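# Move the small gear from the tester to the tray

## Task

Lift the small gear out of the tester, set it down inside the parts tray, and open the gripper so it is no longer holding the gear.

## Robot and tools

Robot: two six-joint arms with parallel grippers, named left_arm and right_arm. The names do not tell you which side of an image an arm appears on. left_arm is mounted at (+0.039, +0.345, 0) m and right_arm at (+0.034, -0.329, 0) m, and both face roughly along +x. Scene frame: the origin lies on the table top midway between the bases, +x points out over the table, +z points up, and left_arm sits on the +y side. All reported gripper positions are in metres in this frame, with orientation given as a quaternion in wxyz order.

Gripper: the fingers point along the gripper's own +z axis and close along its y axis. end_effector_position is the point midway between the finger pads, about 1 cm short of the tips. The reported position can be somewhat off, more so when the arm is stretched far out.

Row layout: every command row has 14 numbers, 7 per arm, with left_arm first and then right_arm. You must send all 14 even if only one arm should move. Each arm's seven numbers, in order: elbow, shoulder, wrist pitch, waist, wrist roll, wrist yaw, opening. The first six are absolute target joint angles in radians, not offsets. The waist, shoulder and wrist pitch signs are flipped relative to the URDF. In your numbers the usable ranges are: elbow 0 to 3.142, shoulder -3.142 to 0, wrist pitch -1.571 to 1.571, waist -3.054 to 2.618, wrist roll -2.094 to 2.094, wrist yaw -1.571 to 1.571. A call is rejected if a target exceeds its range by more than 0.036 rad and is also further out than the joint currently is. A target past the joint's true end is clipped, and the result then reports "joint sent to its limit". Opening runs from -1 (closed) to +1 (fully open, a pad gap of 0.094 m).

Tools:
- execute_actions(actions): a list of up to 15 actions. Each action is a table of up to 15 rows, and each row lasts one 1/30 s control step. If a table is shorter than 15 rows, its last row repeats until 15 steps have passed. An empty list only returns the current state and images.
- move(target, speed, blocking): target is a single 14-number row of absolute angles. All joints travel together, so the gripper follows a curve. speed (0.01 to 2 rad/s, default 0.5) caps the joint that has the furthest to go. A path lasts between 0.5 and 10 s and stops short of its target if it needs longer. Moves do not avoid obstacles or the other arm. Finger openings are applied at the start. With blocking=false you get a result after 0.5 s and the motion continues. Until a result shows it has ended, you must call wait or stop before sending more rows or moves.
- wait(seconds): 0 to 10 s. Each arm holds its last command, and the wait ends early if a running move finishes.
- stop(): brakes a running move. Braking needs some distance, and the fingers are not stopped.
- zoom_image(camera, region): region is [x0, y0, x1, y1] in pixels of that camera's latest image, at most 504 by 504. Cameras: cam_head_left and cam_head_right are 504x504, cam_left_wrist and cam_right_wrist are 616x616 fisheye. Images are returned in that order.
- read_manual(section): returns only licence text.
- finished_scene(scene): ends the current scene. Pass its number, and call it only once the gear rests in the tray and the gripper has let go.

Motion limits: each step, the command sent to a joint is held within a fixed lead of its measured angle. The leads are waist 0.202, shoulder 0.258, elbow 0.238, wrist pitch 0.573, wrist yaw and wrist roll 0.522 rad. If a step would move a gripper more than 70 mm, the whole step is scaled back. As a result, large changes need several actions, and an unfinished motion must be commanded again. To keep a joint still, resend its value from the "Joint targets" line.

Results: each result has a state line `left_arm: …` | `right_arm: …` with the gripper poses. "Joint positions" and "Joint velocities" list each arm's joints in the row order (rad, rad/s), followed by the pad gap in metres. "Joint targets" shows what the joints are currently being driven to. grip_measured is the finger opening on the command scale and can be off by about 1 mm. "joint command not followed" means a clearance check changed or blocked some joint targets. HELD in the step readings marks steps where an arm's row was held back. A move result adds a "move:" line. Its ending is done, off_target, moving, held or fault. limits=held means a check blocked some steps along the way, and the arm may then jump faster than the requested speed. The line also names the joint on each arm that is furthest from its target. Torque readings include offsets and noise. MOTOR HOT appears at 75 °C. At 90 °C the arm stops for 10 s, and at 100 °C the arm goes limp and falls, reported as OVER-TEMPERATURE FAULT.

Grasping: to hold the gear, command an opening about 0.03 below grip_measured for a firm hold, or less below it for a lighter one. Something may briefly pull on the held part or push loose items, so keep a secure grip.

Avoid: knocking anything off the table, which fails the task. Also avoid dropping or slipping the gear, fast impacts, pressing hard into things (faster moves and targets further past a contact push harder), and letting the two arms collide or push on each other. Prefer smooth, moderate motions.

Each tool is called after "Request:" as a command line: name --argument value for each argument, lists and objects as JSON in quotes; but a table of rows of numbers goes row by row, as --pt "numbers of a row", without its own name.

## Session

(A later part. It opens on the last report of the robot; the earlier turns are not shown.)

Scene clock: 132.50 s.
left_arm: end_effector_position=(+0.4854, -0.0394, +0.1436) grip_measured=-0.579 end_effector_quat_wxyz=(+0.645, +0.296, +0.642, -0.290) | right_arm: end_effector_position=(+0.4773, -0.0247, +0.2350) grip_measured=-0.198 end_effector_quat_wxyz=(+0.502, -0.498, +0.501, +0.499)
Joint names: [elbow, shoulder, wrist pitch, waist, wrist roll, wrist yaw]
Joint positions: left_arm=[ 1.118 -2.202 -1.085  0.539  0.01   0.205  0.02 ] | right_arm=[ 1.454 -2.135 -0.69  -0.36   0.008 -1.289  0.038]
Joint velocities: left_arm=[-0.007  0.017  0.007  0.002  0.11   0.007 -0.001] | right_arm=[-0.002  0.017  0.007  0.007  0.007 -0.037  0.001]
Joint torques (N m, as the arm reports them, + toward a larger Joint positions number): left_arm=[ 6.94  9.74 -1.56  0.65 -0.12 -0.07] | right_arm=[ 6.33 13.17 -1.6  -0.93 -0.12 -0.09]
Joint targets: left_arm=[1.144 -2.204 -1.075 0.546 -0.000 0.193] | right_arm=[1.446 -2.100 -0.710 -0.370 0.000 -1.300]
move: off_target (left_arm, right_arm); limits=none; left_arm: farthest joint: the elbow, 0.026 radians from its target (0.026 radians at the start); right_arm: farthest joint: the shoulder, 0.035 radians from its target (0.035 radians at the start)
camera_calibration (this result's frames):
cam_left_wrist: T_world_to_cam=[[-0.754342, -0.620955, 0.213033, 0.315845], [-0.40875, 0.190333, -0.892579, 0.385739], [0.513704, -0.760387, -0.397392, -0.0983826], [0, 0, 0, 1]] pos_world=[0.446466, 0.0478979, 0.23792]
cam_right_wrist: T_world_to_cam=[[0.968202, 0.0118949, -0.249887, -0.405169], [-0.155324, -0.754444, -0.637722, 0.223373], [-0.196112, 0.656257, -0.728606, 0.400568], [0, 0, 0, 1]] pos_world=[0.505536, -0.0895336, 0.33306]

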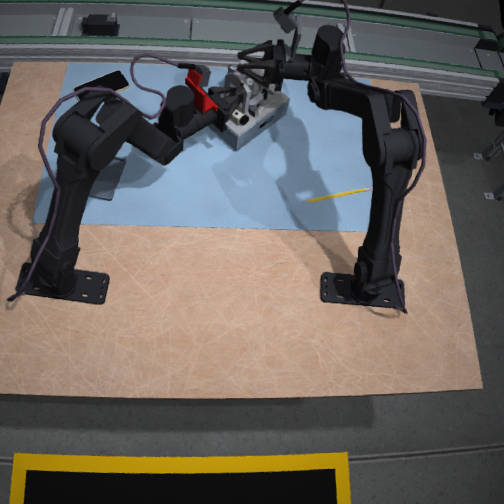

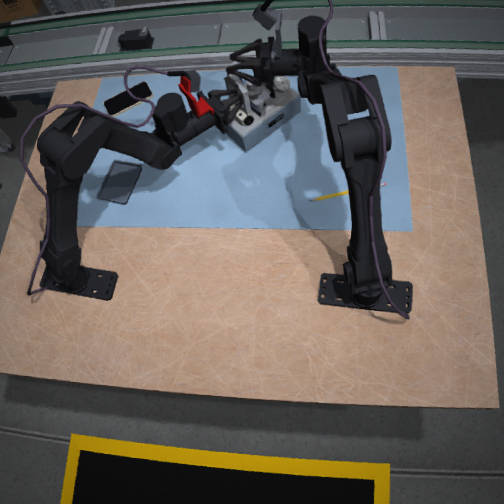

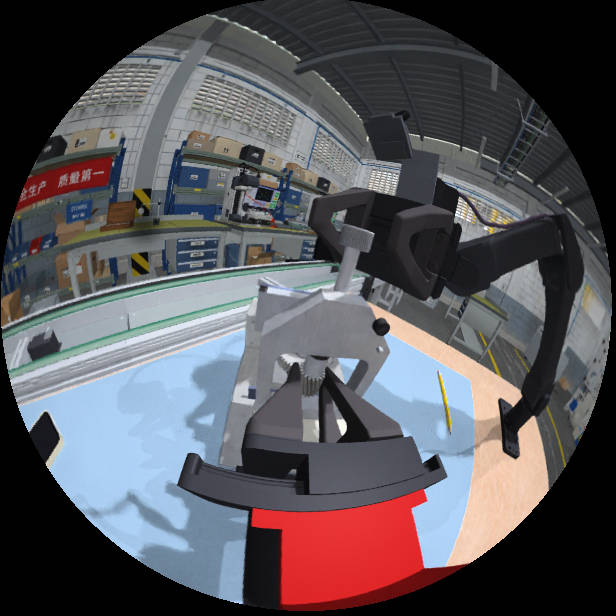

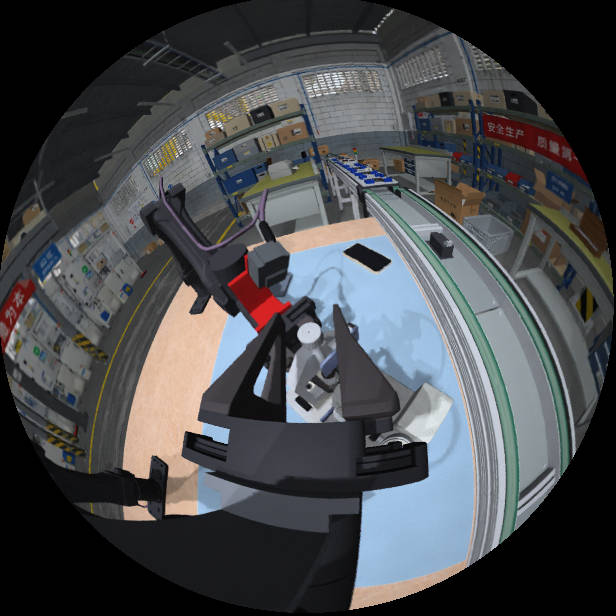

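Request:
execute_actions --actions '[[[1.144,-2.204,-1.075,0.546,0,0.193,-0.67, 1.446,-2.10,-0.71,-0.370,0,-1.3,-0.55]],[[1.144,-2.204,-1.075,0.546,0,0.193,-0.67, 1.446,-2.10,-0.71,-0.370,0,-1.3,-0.68]],[[1.144,-2.204,-1.075,0.546,0,0.193,-0.67, 1.446,-2.10,-0.71,-0.370,0,-1.3,-0.74]]]'

Request:
zoom_image --camera "cam_left_wrist" --region '[240,180,460,420]'

Scene clock: 139.50 s.
left_arm: end_effector_position=(+0.4851, -0.0398, +0.1436) grip_measured=-0.636 end_effector_quat_wxyz=(+0.644, +0.295, +0.642, -0.292) | right_arm: end_effector_position=(+0.4780, -0.0247, +0.2351) grip_measured=-0.706 end_effector_quat_wxyz=(+0.504, -0.497, +0.501, +0.497)
Joint names: [elbow, shoulder, wrist pitch, waist, wrist roll, wrist yaw]
Joint positions: left_arm=[ 1.118 -2.202 -1.085  0.54   0.005  0.204  0.017] | right_arm=[ 1.454 -2.135 -0.691 -0.36   0.007 -1.285  0.014]
Joint velocities: left_arm=[-0.012 -0.017  0.007  0.012  0.037 -0.095  0.001] | right_arm=[-0.007 -0.017 -0.022  0.002 -0.037 -0.051 -0.   ]
Joint torques (N m, as the arm reports them, + toward a larger Joint positions number): left_arm=[ 6.96  9.72 -1.56  0.58 -0.09 -0.06] | right_arm=[ 6.22 13.16 -1.56 -0.82 -0.1  -0.16]
Joint targets: left_arm=[1.144 -2.204 -1.075 0.546 0.000 0.193] | right_arm=[1.446 -2.100 -0.710 -0.370 0.000 -1.300]
Step readings (joint positions; steps 1 to 15: 1st action; 16 to 30: 2nd action; 31 to 45: 3rd action):
0: left_arm=[1.118 -2.202 -1.085 0.539 0.010 0.205] | right_arm=[1.454 -2.135 -0.690 -0.360 0.008 -1.289]
1: left_arm=[1.118 -2.202 -1.085 0.539 0.009 0.206] | right_arm=[1.454 -2.135 -0.691 -0.360 0.008 -1.289]
2: left_arm=[1.118 -2.202 -1.085 0.540 0.007 0.204] | right_arm=[1.454 -2.135 -0.691 -0.360 0.008 -1.289]
4: left_arm=[1.118 -2.202 -1.085 0.540 0.006 0.204] | right_arm=[1.454 -2.135 -0.691 -0.360 0.008 -1.289]
8: left_arm=[1.118 -2.202 -1.085 0.540 0.005 0.204] | right_arm=[1.454 -2.135 -0.691 -0.360 0.008 -1.289]
15: left_arm=[1.118 -2.202 -1.085 0.540 0.005 0.204] | right_arm=[1.454 -2.135 -0.691 -0.360 0.008 -1.289]
16: left_arm=[1.118 -2.202 -1.085 0.540 0.005 0.204] | right_arm=[1.454 -2.135 -0.691 -0.360 0.008 -1.289]
17: left_arm=[1.118 -2.202 -1.085 0.540 0.005 0.204] | right_arm=[1.454 -2.135 -0.691 -0.360 0.008 -1.286]
19: left_arm=[1.118 -2.202 -1.085 0.540 0.005 0.204] | right_arm=[1.454 -2.135 -0.691 -0.360 0.007 -1.285]
23: left_arm=[1.118 -2.202 -1.085 0.540 0.005 0.204] | right_arm=[1.454 -2.135 -0.691 -0.360 0.007 -1.285]
30: left_arm=[1.118 -2.202 -1.085 0.540 0.005 0.204] | right_arm=[1.454 -2.135 -0.691 -0.360 0.007 -1.285]
31: left_arm=[1.118 -2.202 -1.085 0.540 0.005 0.204] | right_arm=[1.454 -2.135 -0.691 -0.360 0.007 -1.285]
32: left_arm=[1.118 -2.202 -1.085 0.540 0.005 0.204] | right_arm=[1.454 -2.135 -0.691 -0.360 0.007 -1.285]
34: left_arm=[1.118 -2.202 -1.085 0.540 0.005 0.204] | right_arm=[1.454 -2.135 -0.691 -0.360 0.007 -1.285]
38: left_arm=[1.118 -2.202 -1.085 0.540 0.005 0.204] | right_arm=[1.454 -2.135 -0.691 -0.360 0.007 -1.285]
45: Joint positions above
camera_calibration (this result's frames):
cam_left_wrist: T_world_to_cam=[[-0.7536, -0.620305, 0.217503, 0.314419], [-0.411834, 0.187657, -0.891727, 0.386961], [0.512327, -0.761581, -0.396882, -0.0979751], [0, 0, 0, 1]] pos_world=[0.446506, 0.0478039, 0.237792]
cam_right_wrist: T_world_to_cam=[[0.968706, 0.0082551, -0.248075, -0.406559], [-0.15701, -0.753701, -0.638187, 0.22447], [-0.192242, 0.657166, -0.728818, 0.398999], [0, 0, 0, 1]] pos_world=[0.505784, -0.0896695, 0.333195]

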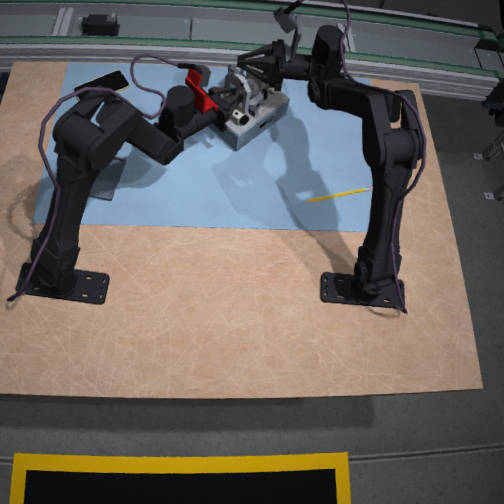

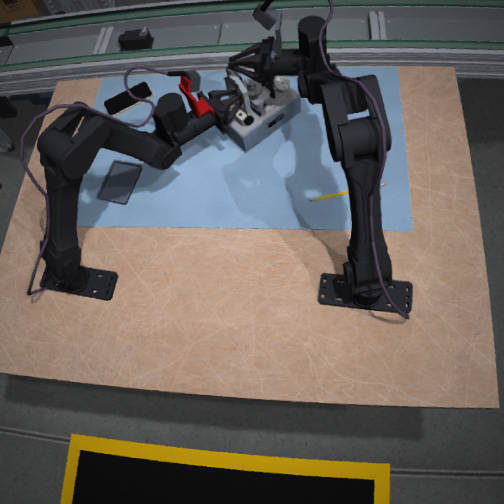

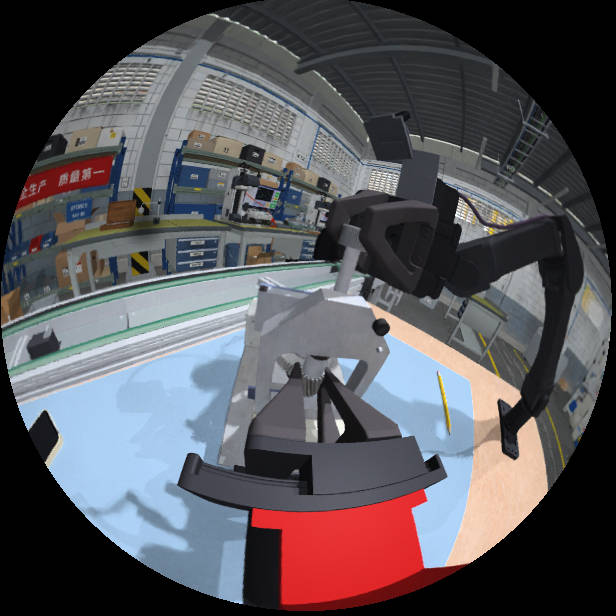

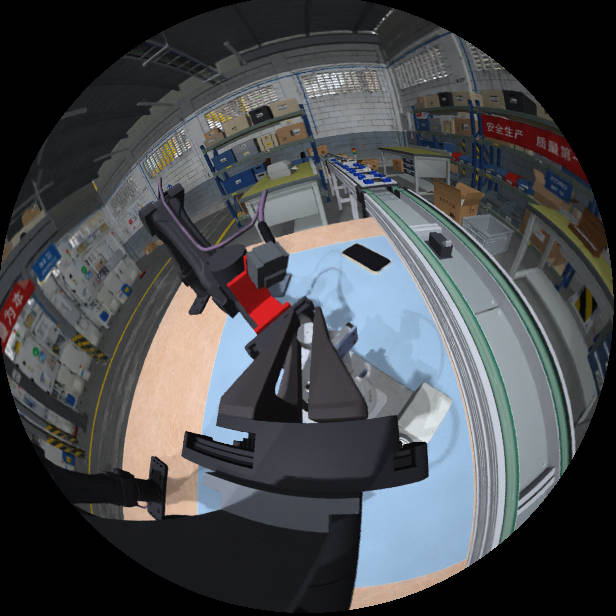

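Region (240, 180, 460, 420) of cam_left_wrist's 616x616 image, scaled by 2.100, with more detail than that image has; it fills the left 462 columns of this view, and the rest is white.

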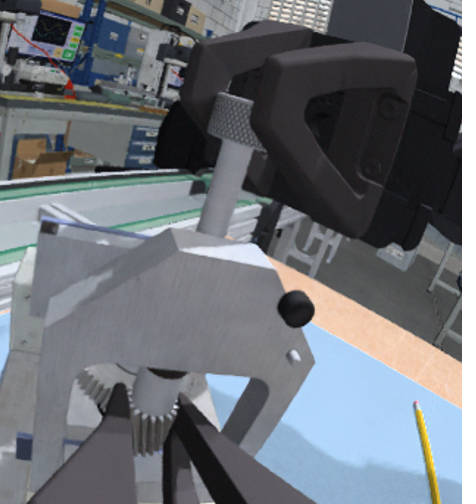

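Request:
move --target '[1.144,-2.204,-1.075,0.546,0,0.193,-0.67, 1.54,-2.035,-0.72,-0.366,0,-1.295,-0.74]' --speed 0.05

Request:
zoom_image --camera "cam_left_wrist" --region '[240,180,460,420]'

Scene clock: 149.00 s.
left_arm: end_effector_position=(+0.4851, -0.0398, +0.1436) grip_measured=-0.636 end_effector_quat_wxyz=(+0.644, +0.295, +0.642, -0.292) | right_arm: end_effector_position=(+0.4776, -0.0246, +0.2513) grip_measured=-0.706 end_effector_quat_wxyz=(+0.507, -0.500, +0.497, +0.496)
Joint names: [elbow, shoulder, wrist pitch, waist, wrist roll, wrist yaw]
Joint positions: left_arm=[ 1.118 -2.202 -1.085  0.54   0.005  0.204  0.017] | right_arm=[ 1.483 -2.113 -0.652 -0.36   0.005 -1.288  0.014]
Joint velocities: left_arm=[ 0.007 -0.007 -0.037  0.007  0.022  0.007  0.001] | right_arm=[-0.007 -0.002  0.007  0.007 -0.051  0.007 -0.   ]
Joint torques (N m, as the arm reports them, + toward a larger Joint positions number): left_arm=[ 6.91  9.73 -1.55  0.55 -0.08 -0.06] | right_arm=[12.31 16.54 -2.05 -0.55 -0.09 -0.09]
Joint targets: left_arm=[1.144 -2.204 -1.075 0.546 0.000 0.193] | right_arm=[1.540 -2.035 -0.720 -0.366 -0.000 -1.295]
move: off_target (left_arm, right_arm); limits=none; left_arm: farthest joint: the elbow, 0.026 radians from its target (0.026 radians at the start); right_arm: farthest joint: the shoulder, 0.078 radians from its target (0.100 radians at the start)
camera_calibration (this result's frames):
cam_left_wrist: T_world_to_cam=[[-0.7536, -0.620305, 0.217503, 0.314419], [-0.411834, 0.187657, -0.891727, 0.386961], [0.512327, -0.761581, -0.396882, -0.0979751], [0, 0, 0, 1]] pos_world=[0.446506, 0.0478039, 0.237792]
cam_right_wrist: T_world_to_cam=[[0.971795, 0.0123399, -0.235505, -0.406665], [-0.146155, -0.752206, -0.642514, 0.230784], [-0.185077, 0.658812, -0.729187, 0.407454], [0, 0, 0, 1]] pos_world=[0.504336, -0.0898202, 0.349621]

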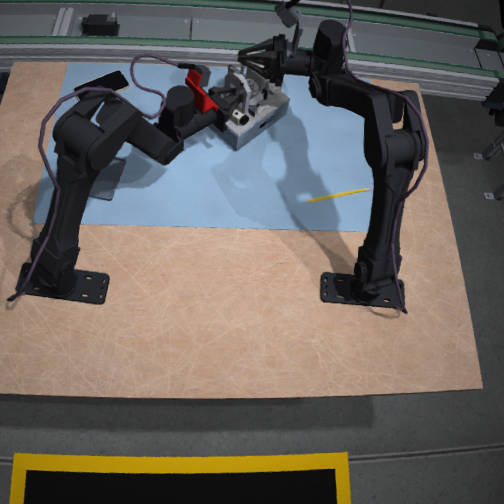

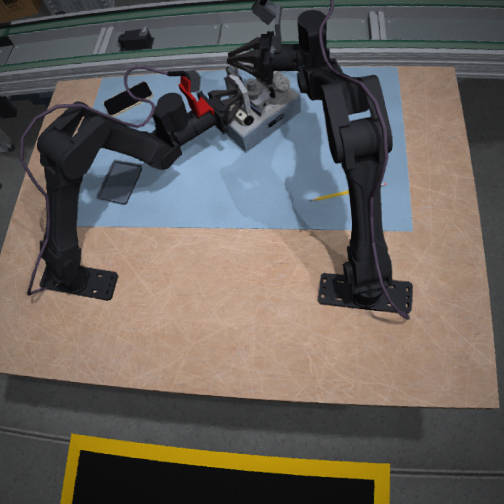

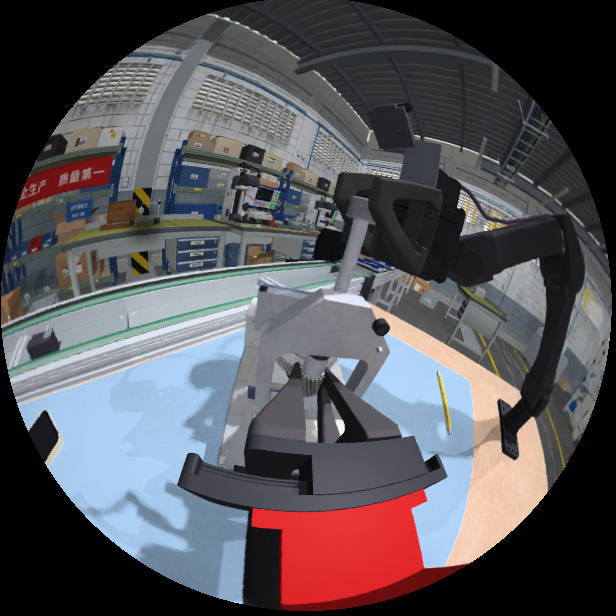

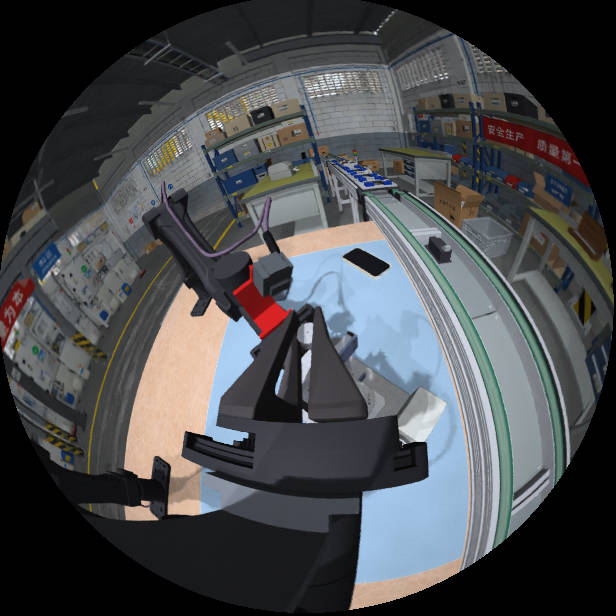

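Region (240, 180, 460, 420) of cam_left_wrist's 616x616 image, scaled by 2.100, with more detail than that image has; it fills the left 462 columns of this view, and the rest is white.

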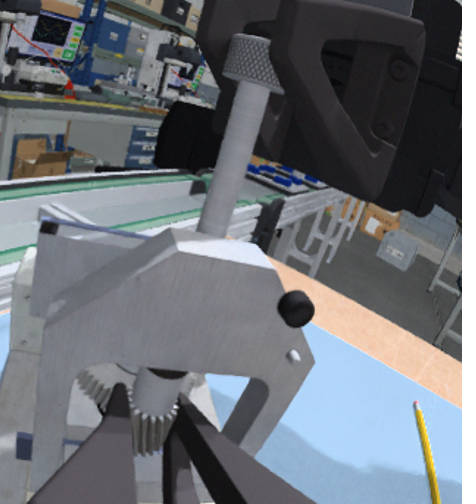

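Request:
execute_actions --actions '[[[1.146,-2.185,-1.09,0.546,0,0.193,-0.67,1.54,-2.035,-0.72,-0.366,0,-1.295,-0.74]],[[1.148,-2.17,-1.10,0.546,0,0.193,-0.67,1.54,-2.035,-0.72,-0.366,0,-1.295,-0.74]],[[1.15,-2.16,-1.11,0.546,0,0.193,-0.67,1.54,-2.035,-0.72,-0.366,0,-1.295,-0.74]],[[1.15,-2.152,-1.115,0.546,0,0.193,-0.67,1.54,-2.035,-0.72,-0.366,0,-1.295,-0.74]]]'

Request:
zoom_image --camera "cam_left_wrist" --region '[240,280,400,440]'

Scene clock: 162.90 s.
left_arm: end_effector_position=(+0.4850, -0.0396, +0.1475) grip_measured=-0.636 end_effector_quat_wxyz=(+0.645, +0.295, +0.642, -0.292) | right_arm: end_effector_position=(+0.4776, -0.0246, +0.2513) grip_measured=-0.706 end_effector_quat_wxyz=(+0.507, -0.500, +0.497, +0.496)
Joint names: [elbow, shoulder, wrist pitch, waist, wrist roll, wrist yaw]
Joint positions: left_arm=[ 1.118 -2.19  -1.074  0.54   0.005  0.203  0.017] | right_arm=[ 1.483 -2.113 -0.652 -0.36   0.005 -1.288  0.014]
Joint velocities: left_arm=[ 0.007 -0.002  0.037  0.002 -0.037  0.022 -0.001] | right_arm=[-0.027 -0.002  0.051 -0.007  0.022 -0.007  0.   ]
Joint torques (N m, as the arm reports them, + toward a larger Joint positions number): left_arm=[ 7.45 12.93 -2.05  0.56 -0.08 -0.05] | right_arm=[12.3  16.57 -2.06 -0.56 -0.08 -0.07]
Joint targets: left_arm=[1.150 -2.152 -1.115 0.546 0.000 0.193] | right_arm=[1.540 -2.035 -0.720 -0.366 -0.000 -1.295]
Step readings (joint positions; steps 1 to 15: 1st action; 16 to 30: 2nd action; 31 to 45: 3rd action; 46 to 60: 4th action):
0: left_arm=[1.118 -2.202 -1.085 0.540 0.005 0.204] | right_arm=[1.483 -2.113 -0.652 -0.360 0.005 -1.288]
1: left_arm=[1.118 -2.202 -1.085 0.540 0.005 0.204] | right_arm=[1.483 -2.113 -0.652 -0.360 0.005 -1.288]
2: left_arm=[1.118 -2.202 -1.085 0.540 0.005 0.204] | right_arm=[1.483 -2.113 -0.652 -0.360 0.005 -1.288]
4: left_arm=[1.118 -2.202 -1.085 0.540 0.005 0.204] | right_arm=[1.483 -2.113 -0.652 -0.360 0.005 -1.288]
8: left_arm=[1.118 -2.202 -1.085 0.540 0.005 0.204] | right_arm=[1.483 -2.113 -0.652 -0.360 0.005 -1.288]
15: left_arm=[1.118 -2.202 -1.085 0.540 0.005 0.204] | right_arm=[1.483 -2.113 -0.652 -0.360 0.005 -1.288]
16: left_arm=[1.118 -2.202 -1.085 0.540 0.005 0.204] | right_arm=[1.483 -2.113 -0.652 -0.360 0.005 -1.288]
17: left_arm=[1.118 -2.202 -1.085 0.540 0.005 0.204] | right_arm=[1.483 -2.113 -0.652 -0.360 0.005 -1.288]
19: left_arm=[1.118 -2.202 -1.085 0.540 0.005 0.204] | right_arm=[1.483 -2.113 -0.652 -0.360 0.005 -1.288]
23: left_arm=[1.118 -2.202 -1.085 0.540 0.005 0.204] | right_arm=[1.483 -2.113 -0.652 -0.360 0.005 -1.288]
30: left_arm=[1.118 -2.202 -1.085 0.540 0.005 0.204] | right_arm=[1.483 -2.113 -0.652 -0.360 0.005 -1.288]
31: left_arm=[1.118 -2.201 -1.085 0.540 0.005 0.204] | right_arm=[1.483 -2.113 -0.652 -0.360 0.005 -1.288]
32: left_arm=[1.118 -2.199 -1.084 0.540 0.005 0.204] | right_arm=[1.483 -2.113 -0.652 -0.360 0.005 -1.288]
34: left_arm=[1.118 -2.197 -1.081 0.540 0.005 0.204] | right_arm=[1.483 -2.113 -0.652 -0.360 0.005 -1.288]
38: left_arm=[1.118 -2.197 -1.080 0.540 0.005 0.204] | right_arm=[1.483 -2.113 -0.652 -0.360 0.005 -1.288]
45: left_arm=[1.118 -2.197 -1.080 0.540 0.005 0.204] | right_arm=[1.483 -2.113 -0.652 -0.360 0.005 -1.288]
46: left_arm=[1.118 -2.196 -1.080 0.540 0.005 0.204] | right_arm=[1.483 -2.113 -0.652 -0.360 0.005 -1.288]
47: left_arm=[1.118 -2.195 -1.078 0.540 0.005 0.204] | right_arm=[1.483 -2.113 -0.652 -0.360 0.005 -1.288]
49: left_arm=[1.118 -2.193 -1.075 0.540 0.005 0.204] | right_arm=[1.483 -2.113 -0.652 -0.360 0.005 -1.288]
53: left_arm=[1.118 -2.190 -1.074 0.540 0.005 0.204] | right_arm=[1.483 -2.113 -0.652 -0.360 0.005 -1.288]
60: Joint positions above
camera_calibration (this result's frames):
cam_left_wrist: T_world_to_cam=[[-0.753495, -0.620492, 0.217335, 0.313539], [-0.411365, 0.187087, -0.892063, 0.390105], [0.512858, -0.76157, -0.396218, -0.0965153], [0, 0, 0, 1]] pos_world=[0.446225, 0.0480622, 0.241614]
cam_right_wrist: T_world_to_cam=[[0.971795, 0.0123399, -0.235505, -0.406665], [-0.146155, -0.752206, -0.642514, 0.230784], [-0.185077, 0.658812, -0.729187, 0.407454], [0, 0, 0, 1]] pos_world=[0.504336, -0.0898202, 0.349621]

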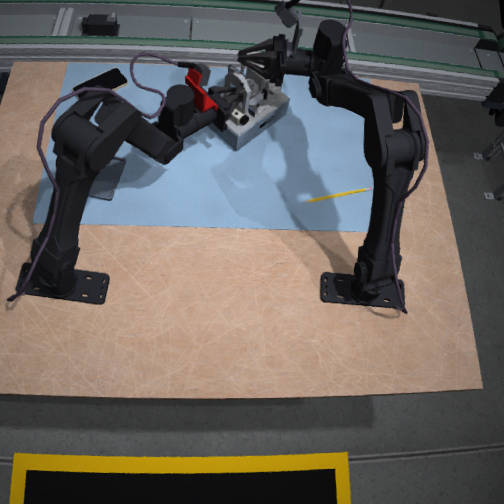

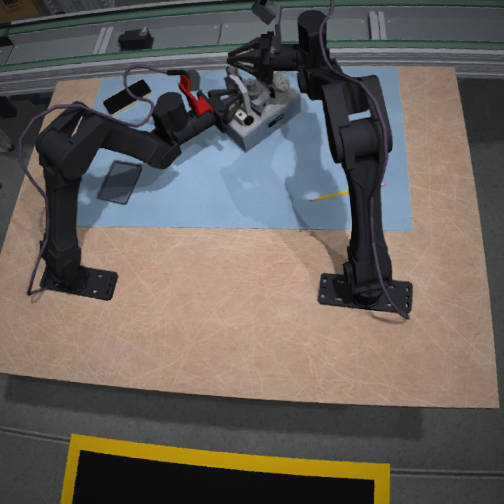

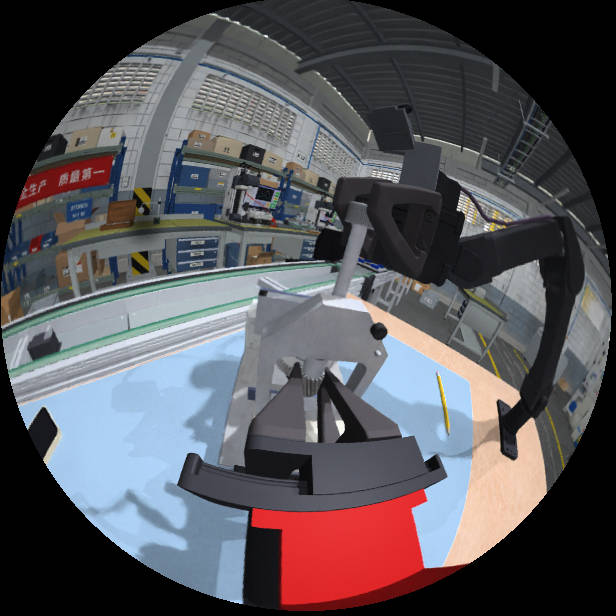

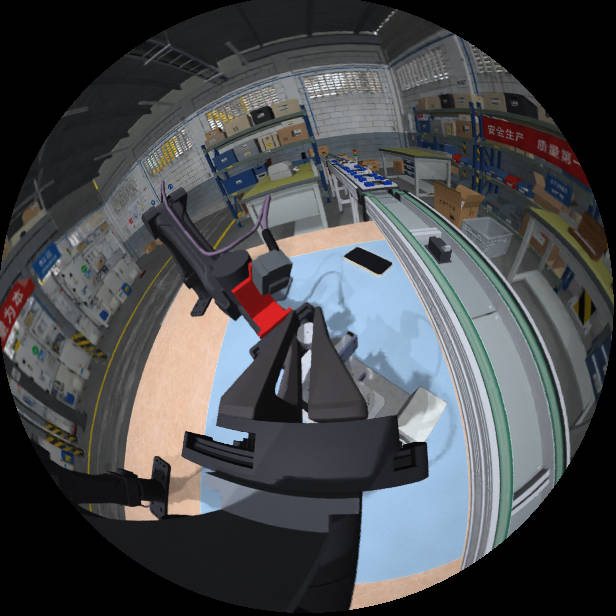

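Region (240, 280, 400, 440) of cam_left_wrist's 616x616 image, scaled by 3.150, with more detail than that image has.

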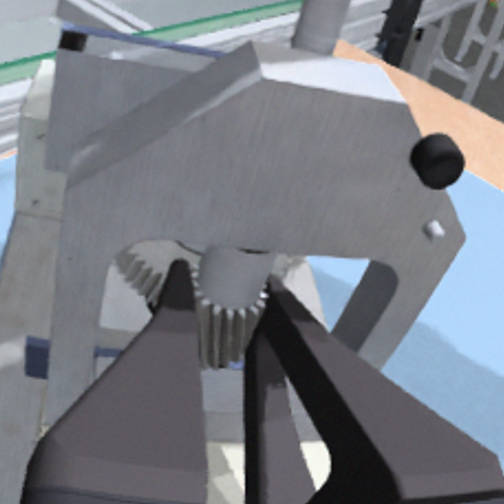

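Request:
execute_actions --actions '[[[1.15,-2.147,-1.105,0.546,0,0.193,-0.67,1.54,-2.035,-0.72,-0.366,0,-1.295,-0.74]],[[1.15,-2.142,-1.10,0.546,0,0.193,-0.67,1.54,-2.035,-0.72,-0.366,0,-1.295,-0.74]]]'

Scene clock: 166.97 s.
left_arm: end_effector_position=(+0.4849, -0.0395, +0.1478) grip_measured=-0.636 end_effector_quat_wxyz=(+0.643, +0.295, +0.644, -0.291) | right_arm: end_effector_position=(+0.4776, -0.0246, +0.2513) grip_measured=-0.706 end_effector_quat_wxyz=(+0.507, -0.500, +0.497, +0.496)
Joint names: [elbow, shoulder, wrist pitch, waist, wrist roll, wrist yaw]
Joint positions: left_arm=[ 1.118 -2.186 -1.065  0.54   0.005  0.203  0.017] | right_arm=[ 1.483 -2.113 -0.652 -0.36   0.005 -1.288  0.014]
Joint velocities: left_arm=[ 0.017 -0.002 -0.007  0.002  0.037  0.051 -0.   ] | right_arm=[ 0.012  0.017  0.007 -0.002 -0.022  0.022 -0.001]
Joint torques (N m, as the arm reports them, + toward a larger Joint positions number): left_arm=[ 7.45 13.28 -2.    0.55 -0.08 -0.06] | right_arm=[12.16 16.53 -2.06 -0.54 -0.08 -0.05]
Joint targets: left_arm=[1.150 -2.142 -1.100 0.546 -0.000 0.193] | right_arm=[1.540 -2.035 -0.720 -0.366 0.000 -1.295]
Step readings (joint positions; steps 1 to 15: 1st action; 16 to 30: 2nd action):
0: left_arm=[1.118 -2.190 -1.074 0.540 0.005 0.203] | right_arm=[1.483 -2.113 -0.652 -0.360 0.005 -1.288]
1: left_arm=[1.118 -2.190 -1.073 0.540 0.005 0.203] | right_arm=[1.483 -2.113 -0.652 -0.360 0.005 -1.288]
2: left_arm=[1.118 -2.190 -1.073 0.540 0.005 0.203] | right_arm=[1.483 -2.113 -0.652 -0.360 0.005 -1.288]
4: left_arm=[1.118 -2.188 -1.068 0.540 0.005 0.203] | right_arm=[1.483 -2.113 -0.652 -0.360 0.005 -1.288]
8: left_arm=[1.118 -2.186 -1.066 0.540 0.005 0.203] | right_arm=[1.483 -2.113 -0.652 -0.360 0.005 -1.288]
15: left_arm=[1.118 -2.186 -1.065 0.540 0.005 0.203] | right_arm=[1.483 -2.113 -0.652 -0.360 0.005 -1.288]
16: left_arm=[1.118 -2.186 -1.065 0.540 0.005 0.203] | right_arm=[1.483 -2.113 -0.652 -0.360 0.005 -1.288]
17: left_arm=[1.118 -2.186 -1.065 0.540 0.005 0.203] | right_arm=[1.483 -2.113 -0.652 -0.360 0.005 -1.288]
19: left_arm=[1.118 -2.186 -1.065 0.540 0.005 0.203] | right_arm=[1.483 -2.113 -0.652 -0.360 0.005 -1.288]
23: left_arm=[1.118 -2.186 -1.065 0.540 0.005 0.203] | right_arm=[1.483 -2.113 -0.652 -0.360 0.005 -1.288]
30: Joint positions above
camera_calibration (this result's frames):
cam_left_wrist: T_world_to_cam=[[-0.752703, -0.621097, 0.218349, 0.312874], [-0.414607, 0.189563, -0.890038, 0.391734], [0.511409, -0.760463, -0.400196, -0.0949221], [0, 0, 0, 1]] pos_world=[0.44646, 0.047882, 0.242355]
cam_right_wrist: T_world_to_cam=[[0.971795, 0.0123399, -0.235505, -0.406665], [-0.146155, -0.752206, -0.642514, 0.230784], [-0.185077, 0.658812, -0.729187, 0.407454], [0, 0, 0, 1]] pos_world=[0.504336, -0.0898202, 0.349621]

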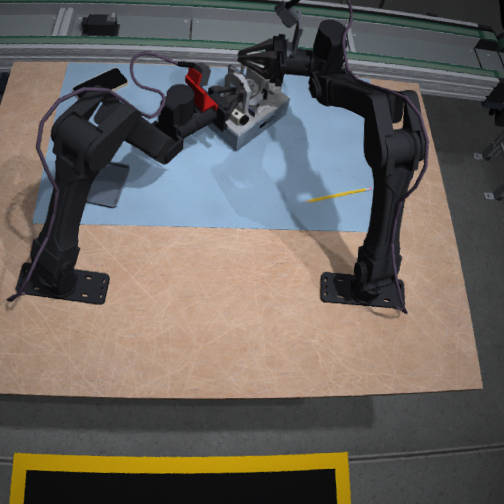

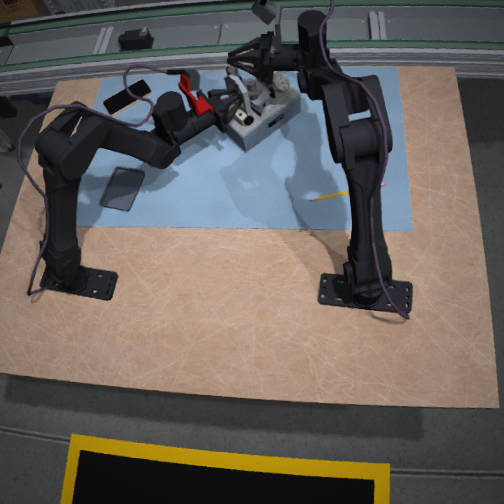

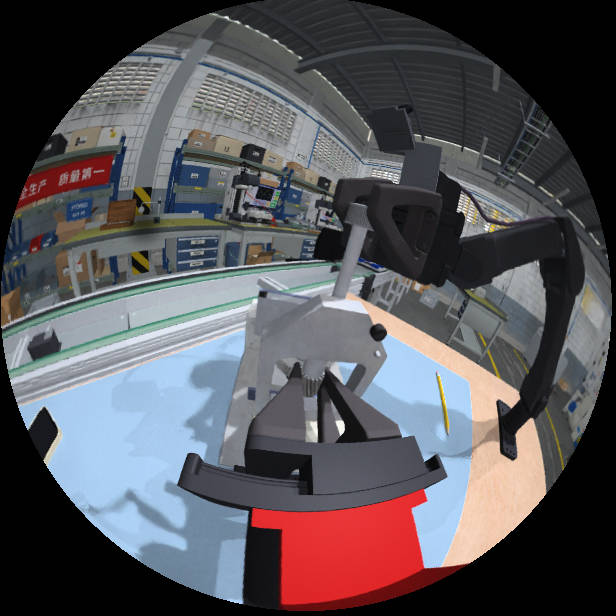

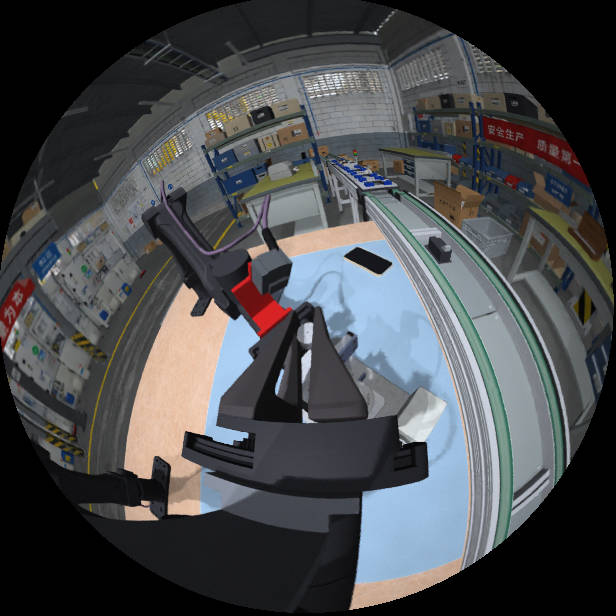

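Request:
execute_actions --actions '[[[1.15,-2.142,-1.118,0.546,0,0.193,-0.67,1.54,-2.035,-0.72,-0.366,0,-1.295,-0.74]],[[1.153,-2.138,-1.132,0.546,0,0.193,-0.67,1.54,-2.035,-0.72,-0.366,0,-1.295,-0.74]]]'

Scene clock: 172.90 s.
left_arm: end_effector_position=(+0.4846, -0.0393, +0.1539) grip_measured=-0.636 end_effector_quat_wxyz=(+0.647, +0.294, +0.640, -0.292) | right_arm: end_effector_position=(+0.4776, -0.0246, +0.2513) grip_measured=-0.706 end_effector_quat_wxyz=(+0.507, -0.500, +0.497, +0.496)
Joint names: [elbow, shoulder, wrist pitch, waist, wrist roll, wrist yaw]
Joint positions: left_arm=[ 1.118 -2.175 -1.066  0.54   0.005  0.203  0.017] | right_arm=[ 1.483 -2.113 -0.652 -0.36   0.005 -1.288  0.014]
Joint velocities: left_arm=[-0.012  0.007  0.007  0.007 -0.081 -0.007 -0.001] | right_arm=[-0.007  0.012  0.037  0.002  0.022  0.022  0.001]
Joint torques (N m, as the arm reports them, + toward a larger Joint positions number): left_arm=[ 7.76 12.79 -2.3   0.57 -0.09 -0.06] | right_arm=[12.31 16.5  -2.07 -0.47 -0.1  -0.06]
Joint targets: left_arm=[1.153 -2.138 -1.132 0.546 0.000 0.193] | right_arm=[1.540 -2.035 -0.720 -0.366 0.000 -1.295]
Step readings (joint positions; steps 1 to 15: 1st action; 16 to 30: 2nd action):
0: left_arm=[1.118 -2.186 -1.065 0.540 0.005 0.203] | right_arm=[1.483 -2.113 -0.652 -0.360 0.005 -1.288]
1: left_arm=[1.118 -2.186 -1.065 0.540 0.005 0.203] | right_arm=[1.483 -2.113 -0.652 -0.360 0.005 -1.288]
2: left_arm=[1.118 -2.186 -1.065 0.540 0.005 0.203] | right_arm=[1.483 -2.113 -0.652 -0.360 0.005 -1.288]
4: left_arm=[1.118 -2.186 -1.065 0.540 0.005 0.203] | right_arm=[1.483 -2.113 -0.652 -0.360 0.005 -1.288]
8: left_arm=[1.118 -2.186 -1.065 0.540 0.005 0.203] | right_arm=[1.483 -2.113 -0.652 -0.360 0.005 -1.288]
15: left_arm=[1.118 -2.186 -1.065 0.540 0.005 0.203] | right_arm=[1.483 -2.113 -0.652 -0.360 0.005 -1.288]
16: left_arm=[1.118 -2.185 -1.065 0.540 0.005 0.203] | right_arm=[1.483 -2.113 -0.652 -0.360 0.005 -1.288]
17: left_arm=[1.118 -2.183 -1.065 0.540 0.005 0.203] | right_arm=[1.483 -2.113 -0.652 -0.360 0.005 -1.288]
19: left_arm=[1.118 -2.180 -1.065 0.540 0.005 0.203] | right_arm=[1.483 -2.113 -0.652 -0.360 0.005 -1.288]
23: left_arm=[1.118 -2.175 -1.065 0.540 0.005 0.203] | right_arm=[1.483 -2.113 -0.652 -0.360 0.005 -1.288]
30: Joint positions above
camera_calibration (this result's frames):
cam_left_wrist: T_world_to_cam=[[-0.754612, -0.619639, 0.21589, 0.312843], [-0.406761, 0.183569, -0.894901, 0.393669], [0.514885, -0.763118, -0.390568, -0.0954901], [0, 0, 0, 1]] pos_world=[0.445371, 0.0487143, 0.24746]
cam_right_wrist: T_world_to_cam=[[0.971795, 0.0123399, -0.235505, -0.406665], [-0.146155, -0.752206, -0.642514, 0.230784], [-0.185077, 0.658812, -0.729187, 0.407454], [0, 0, 0, 1]] pos_world=[0.504336, -0.0898202, 0.349621]

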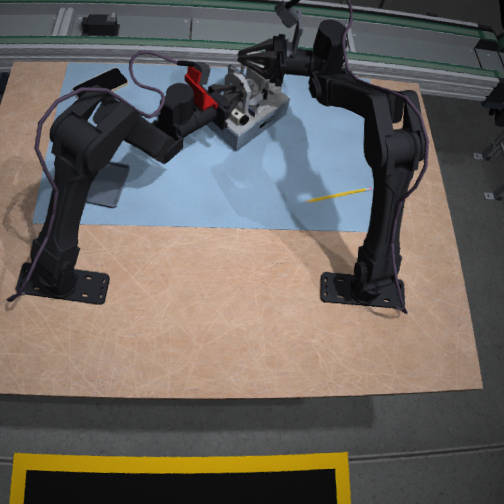

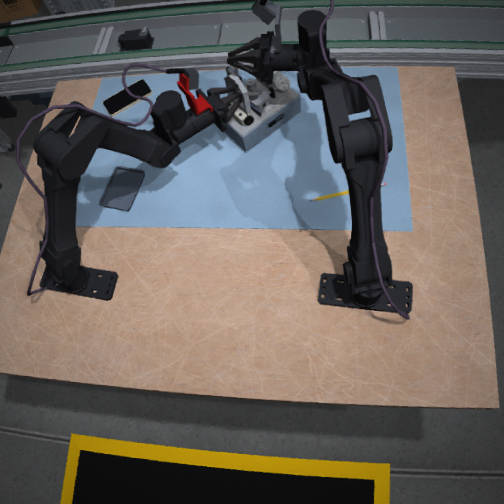

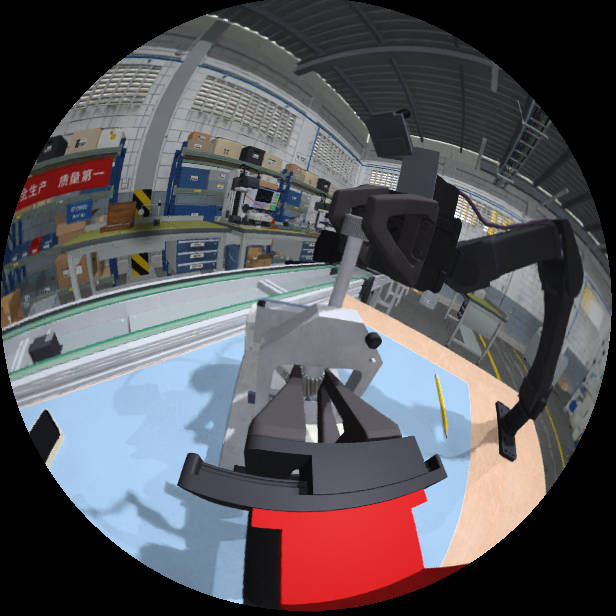

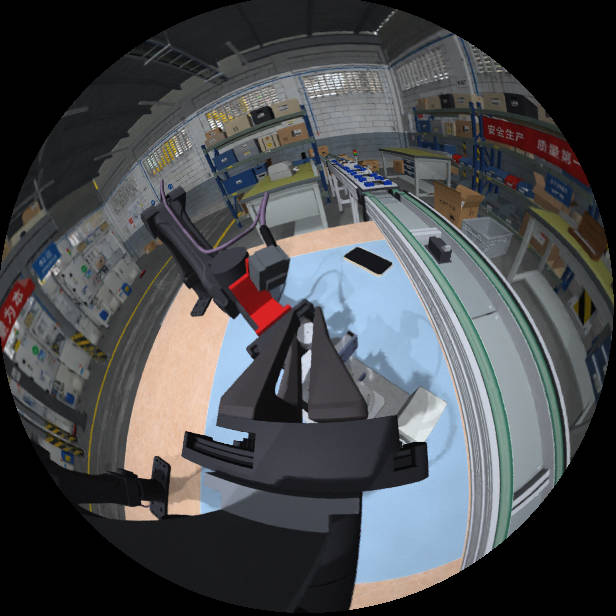

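Request:
execute_actions --actions '[[[1.116,-2.15,-1.085,0.536,0,0.205,-0.67,1.54,-2.035,-0.72,-0.366,0,-1.295,-0.74]],[[1.108,-2.146,-1.088,0.534,0,0.208,-0.67,1.54,-2.035,-0.72,-0.366,0,-1.295,-0.74],[1.108,-2.146,-1.088,0.534,0,0.208,-0.67,1.54,-2.035,-0.72,-0.366,0,-1.295,-0.74],[1.108,-2.146,-1.088,0.534,0,0.208,-0.67,1.54,-2.035,-0.72,-0.366,0,-1.295,-0.74],[1.108,-2.146,-1.088,0.534,0,0.208,-0.67,1.54,-2.035,-0.72,-0.366,0,-1.295,-0.74],[1.108,-2.146,-1.088,0.534,0,0.208,-0.67,1.54,-2.035,-0.72,-0.366,0,-1.295,-0.74],[1.108,-2.146,-1.088,0.534,0,0.208,-0.67,1.54,-2.035,-0.72,-0.366,0,-1.295,-0.74],[1.108,-2.146,-1.088,0.534,0,0.208,-0.67,1.54,-2.035,-0.72,-0.366,0,-1.295,-0.74],[1.096,-2.14,-1.093,0.532,0,0.21,-0.67,1.54,-2.035,-0.72,-0.366,0,-1.295,-0.74]],[[1.08,-2.132,-1.10,0.53,0,0.212,-0.67,1.54,-2.035,-0.72,-0.366,0,-1.295,-0.74]],[[1.062,-2.122,-1.108,0.527,0,0.215,-0.67,1.54,-2.035,-0.72,-0.366,0,-1.295,-0.74]],[[1.044,-2.113,-1.116,0.525,0,0.217,-0.67,1.54,-2.035,-0.72,-0.366,0,-1.295,-0.74]]]'

Request:
zoom_image --camera "cam_left_wrist" --region '[240,280,400,440]'

Scene clock: 189.93 s.
left_arm: end_effector_position=(+0.4744, -0.0294, +0.1468) grip_measured=-0.636 end_effector_quat_wxyz=(+0.640, +0.296, +0.647, -0.291) | right_arm: end_effector_position=(+0.4776, -0.0246, +0.2513) grip_measured=-0.706 end_effector_quat_wxyz=(+0.507, -0.500, +0.497, +0.496)
Joint names: [elbow, shoulder, wrist pitch, waist, wrist roll, wrist yaw]
Joint positions: left_arm=[ 1.048 -2.144 -1.083  0.535  0.005  0.21   0.017] | right_arm=[ 1.483 -2.113 -0.652 -0.36   0.005 -1.288  0.014]
Joint velocities: left_arm=[-0.017  0.012  0.022 -0.002 -0.007  0.051 -0.001] | right_arm=[ 0.017  0.002 -0.11   0.012 -0.051 -0.022 -0.   ]
Joint torques (N m, as the arm reports them, + toward a larger Joint positions number): left_arm=[ 4.54 11.93 -1.98 -0.9  -0.08  0.08] | right_arm=[12.28 16.43 -2.05 -0.64 -0.09 -0.05]
Joint targets: left_arm=[1.044 -2.113 -1.116 0.525 -0.000 0.217] | right_arm=[1.540 -2.035 -0.720 -0.366 0.000 -1.295]
Step readings (joint positions; steps 1 to 15: 1st action; 16 to 30: 2nd action; 31 to 45: 3rd action; 46 to 60: 4th action; 61 to 75: 5th action):
0: left_arm=[1.118 -2.175 -1.066 0.540 0.005 0.203] | right_arm=[1.483 -2.113 -0.652 -0.360 0.005 -1.288]
1: left_arm=[1.117 -2.175 -1.065 0.540 0.005 0.203] | right_arm=[1.483 -2.113 -0.652 -0.360 0.005 -1.288]
2: left_arm=[1.116 -2.175 -1.065 0.540 0.005 0.203] | right_arm=[1.483 -2.113 -0.652 -0.360 0.005 -1.288]
4: left_arm=[1.116 -2.175 -1.066 0.540 0.005 0.203] | right_arm=[1.483 -2.113 -0.652 -0.360 0.005 -1.288]
8: left_arm=[1.116 -2.175 -1.066 0.540 0.005 0.203] | right_arm=[1.483 -2.113 -0.652 -0.360 0.005 -1.288]
15: left_arm=[1.116 -2.175 -1.066 0.540 0.005 0.203] | right_arm=[1.483 -2.113 -0.652 -0.360 0.005 -1.288]
16: left_arm=[1.116 -2.175 -1.066 0.540 0.005 0.204] | right_arm=[1.483 -2.113 -0.652 -0.360 0.005 -1.288]
17: left_arm=[1.116 -2.175 -1.066 0.540 0.005 0.204] | right_arm=[1.483 -2.113 -0.652 -0.360 0.005 -1.288]
19: left_arm=[1.116 -2.175 -1.066 0.540 0.005 0.204] | right_arm=[1.483 -2.113 -0.652 -0.360 0.005 -1.288]
23: left_arm=[1.113 -2.174 -1.066 0.540 0.005 0.204] | right_arm=[1.483 -2.113 -0.652 -0.360 0.005 -1.288]
30: left_arm=[1.099 -2.170 -1.066 0.540 0.005 0.204] | right_arm=[1.483 -2.113 -0.652 -0.360 0.005 -1.288]
31: left_arm=[1.098 -2.170 -1.067 0.540 0.005 0.204] | right_arm=[1.483 -2.113 -0.652 -0.360 0.005 -1.288]
32: left_arm=[1.093 -2.167 -1.067 0.540 0.005 0.204] | right_arm=[1.483 -2.113 -0.652 -0.360 0.005 -1.288]
34: left_arm=[1.086 -2.164 -1.068 0.540 0.005 0.205] | right_arm=[1.483 -2.113 -0.652 -0.360 0.005 -1.288]
38: left_arm=[1.084 -2.164 -1.068 0.540 0.005 0.205] | right_arm=[1.483 -2.113 -0.652 -0.360 0.005 -1.288]
45: left_arm=[1.084 -2.164 -1.068 0.540 0.005 0.205] | right_arm=[1.483 -2.113 -0.652 -0.360 0.005 -1.288]
46: left_arm=[1.082 -2.162 -1.069 0.539 0.005 0.205] | right_arm=[1.483 -2.113 -0.652 -0.360 0.005 -1.288]
47: left_arm=[1.076 -2.159 -1.070 0.539 0.005 0.206] | right_arm=[1.483 -2.113 -0.652 -0.360 0.005 -1.288]
49: left_arm=[1.068 -2.154 -1.072 0.537 0.005 0.207] | right_arm=[1.483 -2.113 -0.652 -0.360 0.005 -1.288]
53: left_arm=[1.066 -2.153 -1.074 0.535 0.005 0.207] | right_arm=[1.483 -2.113 -0.652 -0.360 0.005 -1.288]
60: left_arm=[1.066 -2.153 -1.075 0.535 0.005 0.208] | right_arm=[1.483 -2.113 -0.652 -0.360 0.005 -1.288]
61: left_arm=[1.064 -2.152 -1.076 0.535 0.005 0.208] | right_arm=[1.483 -2.113 -0.652 -0.360 0.005 -1.288]
62: left_arm=[1.058 -2.149 -1.078 0.535 0.005 0.208] | right_arm=[1.483 -2.113 -0.652 -0.360 0.005 -1.288]
64: left_arm=[1.050 -2.145 -1.080 0.535 0.005 0.209] | right_arm=[1.483 -2.113 -0.652 -0.360 0.005 -1.288]
68: left_arm=[1.048 -2.144 -1.082 0.535 0.005 0.210] | right_arm=[1.483 -2.113 -0.652 -0.360 0.005 -1.288]
75: Joint positions above
camera_calibration (this result's frames):
cam_left_wrist: T_world_to_cam=[[-0.751911, -0.621258, 0.220608, 0.310841], [-0.42135, 0.195494, -0.885577, 0.38726], [0.507044, -0.758828, -0.408761, -0.078969], [0, 0, 0, 1]] pos_world=[0.436937, 0.0574814, 0.242095]
cam_right_wrist: T_world_to_cam=[[0.971795, 0.0123399, -0.235505, -0.406665], [-0.146155, -0.752206, -0.642514, 0.230784], [-0.185077, 0.658812, -0.729187, 0.407454], [0, 0, 0, 1]] pos_world=[0.504336, -0.0898202, 0.349621]

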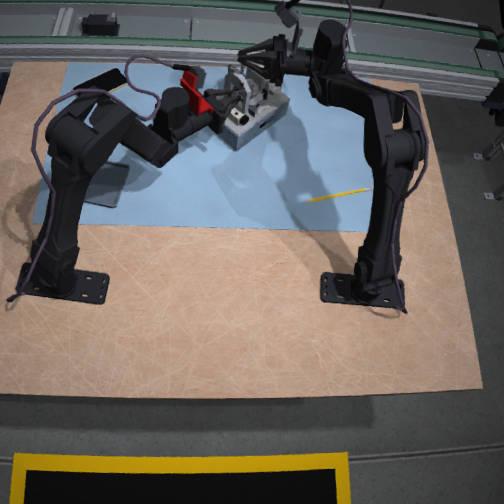

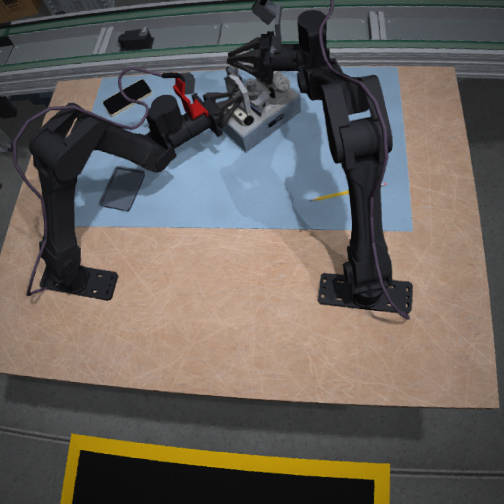

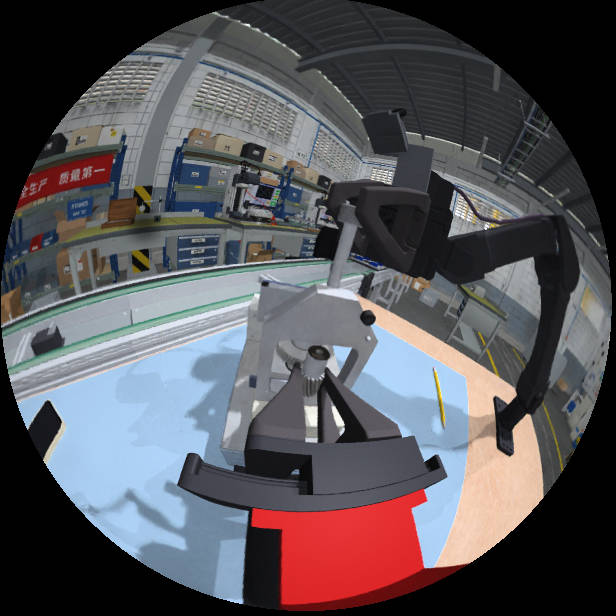

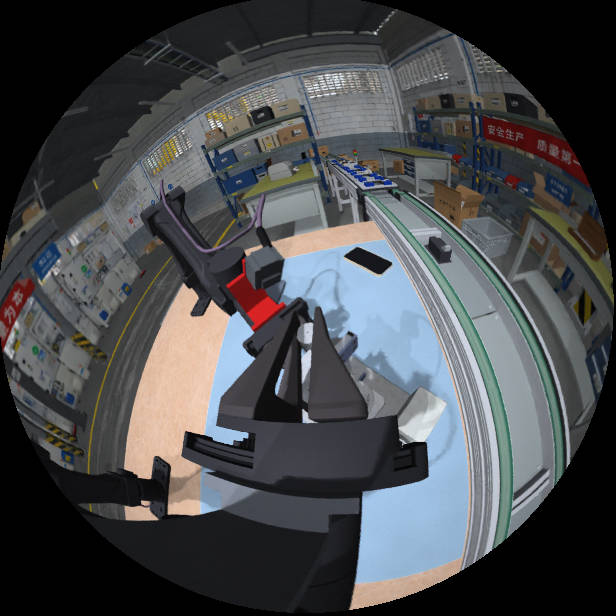

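Region (240, 280, 400, 440) of cam_left_wrist's 616x616 image, scaled by 3.150, with more detail than that image has.

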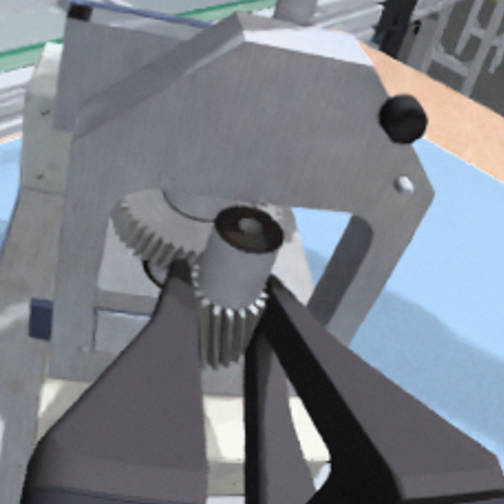

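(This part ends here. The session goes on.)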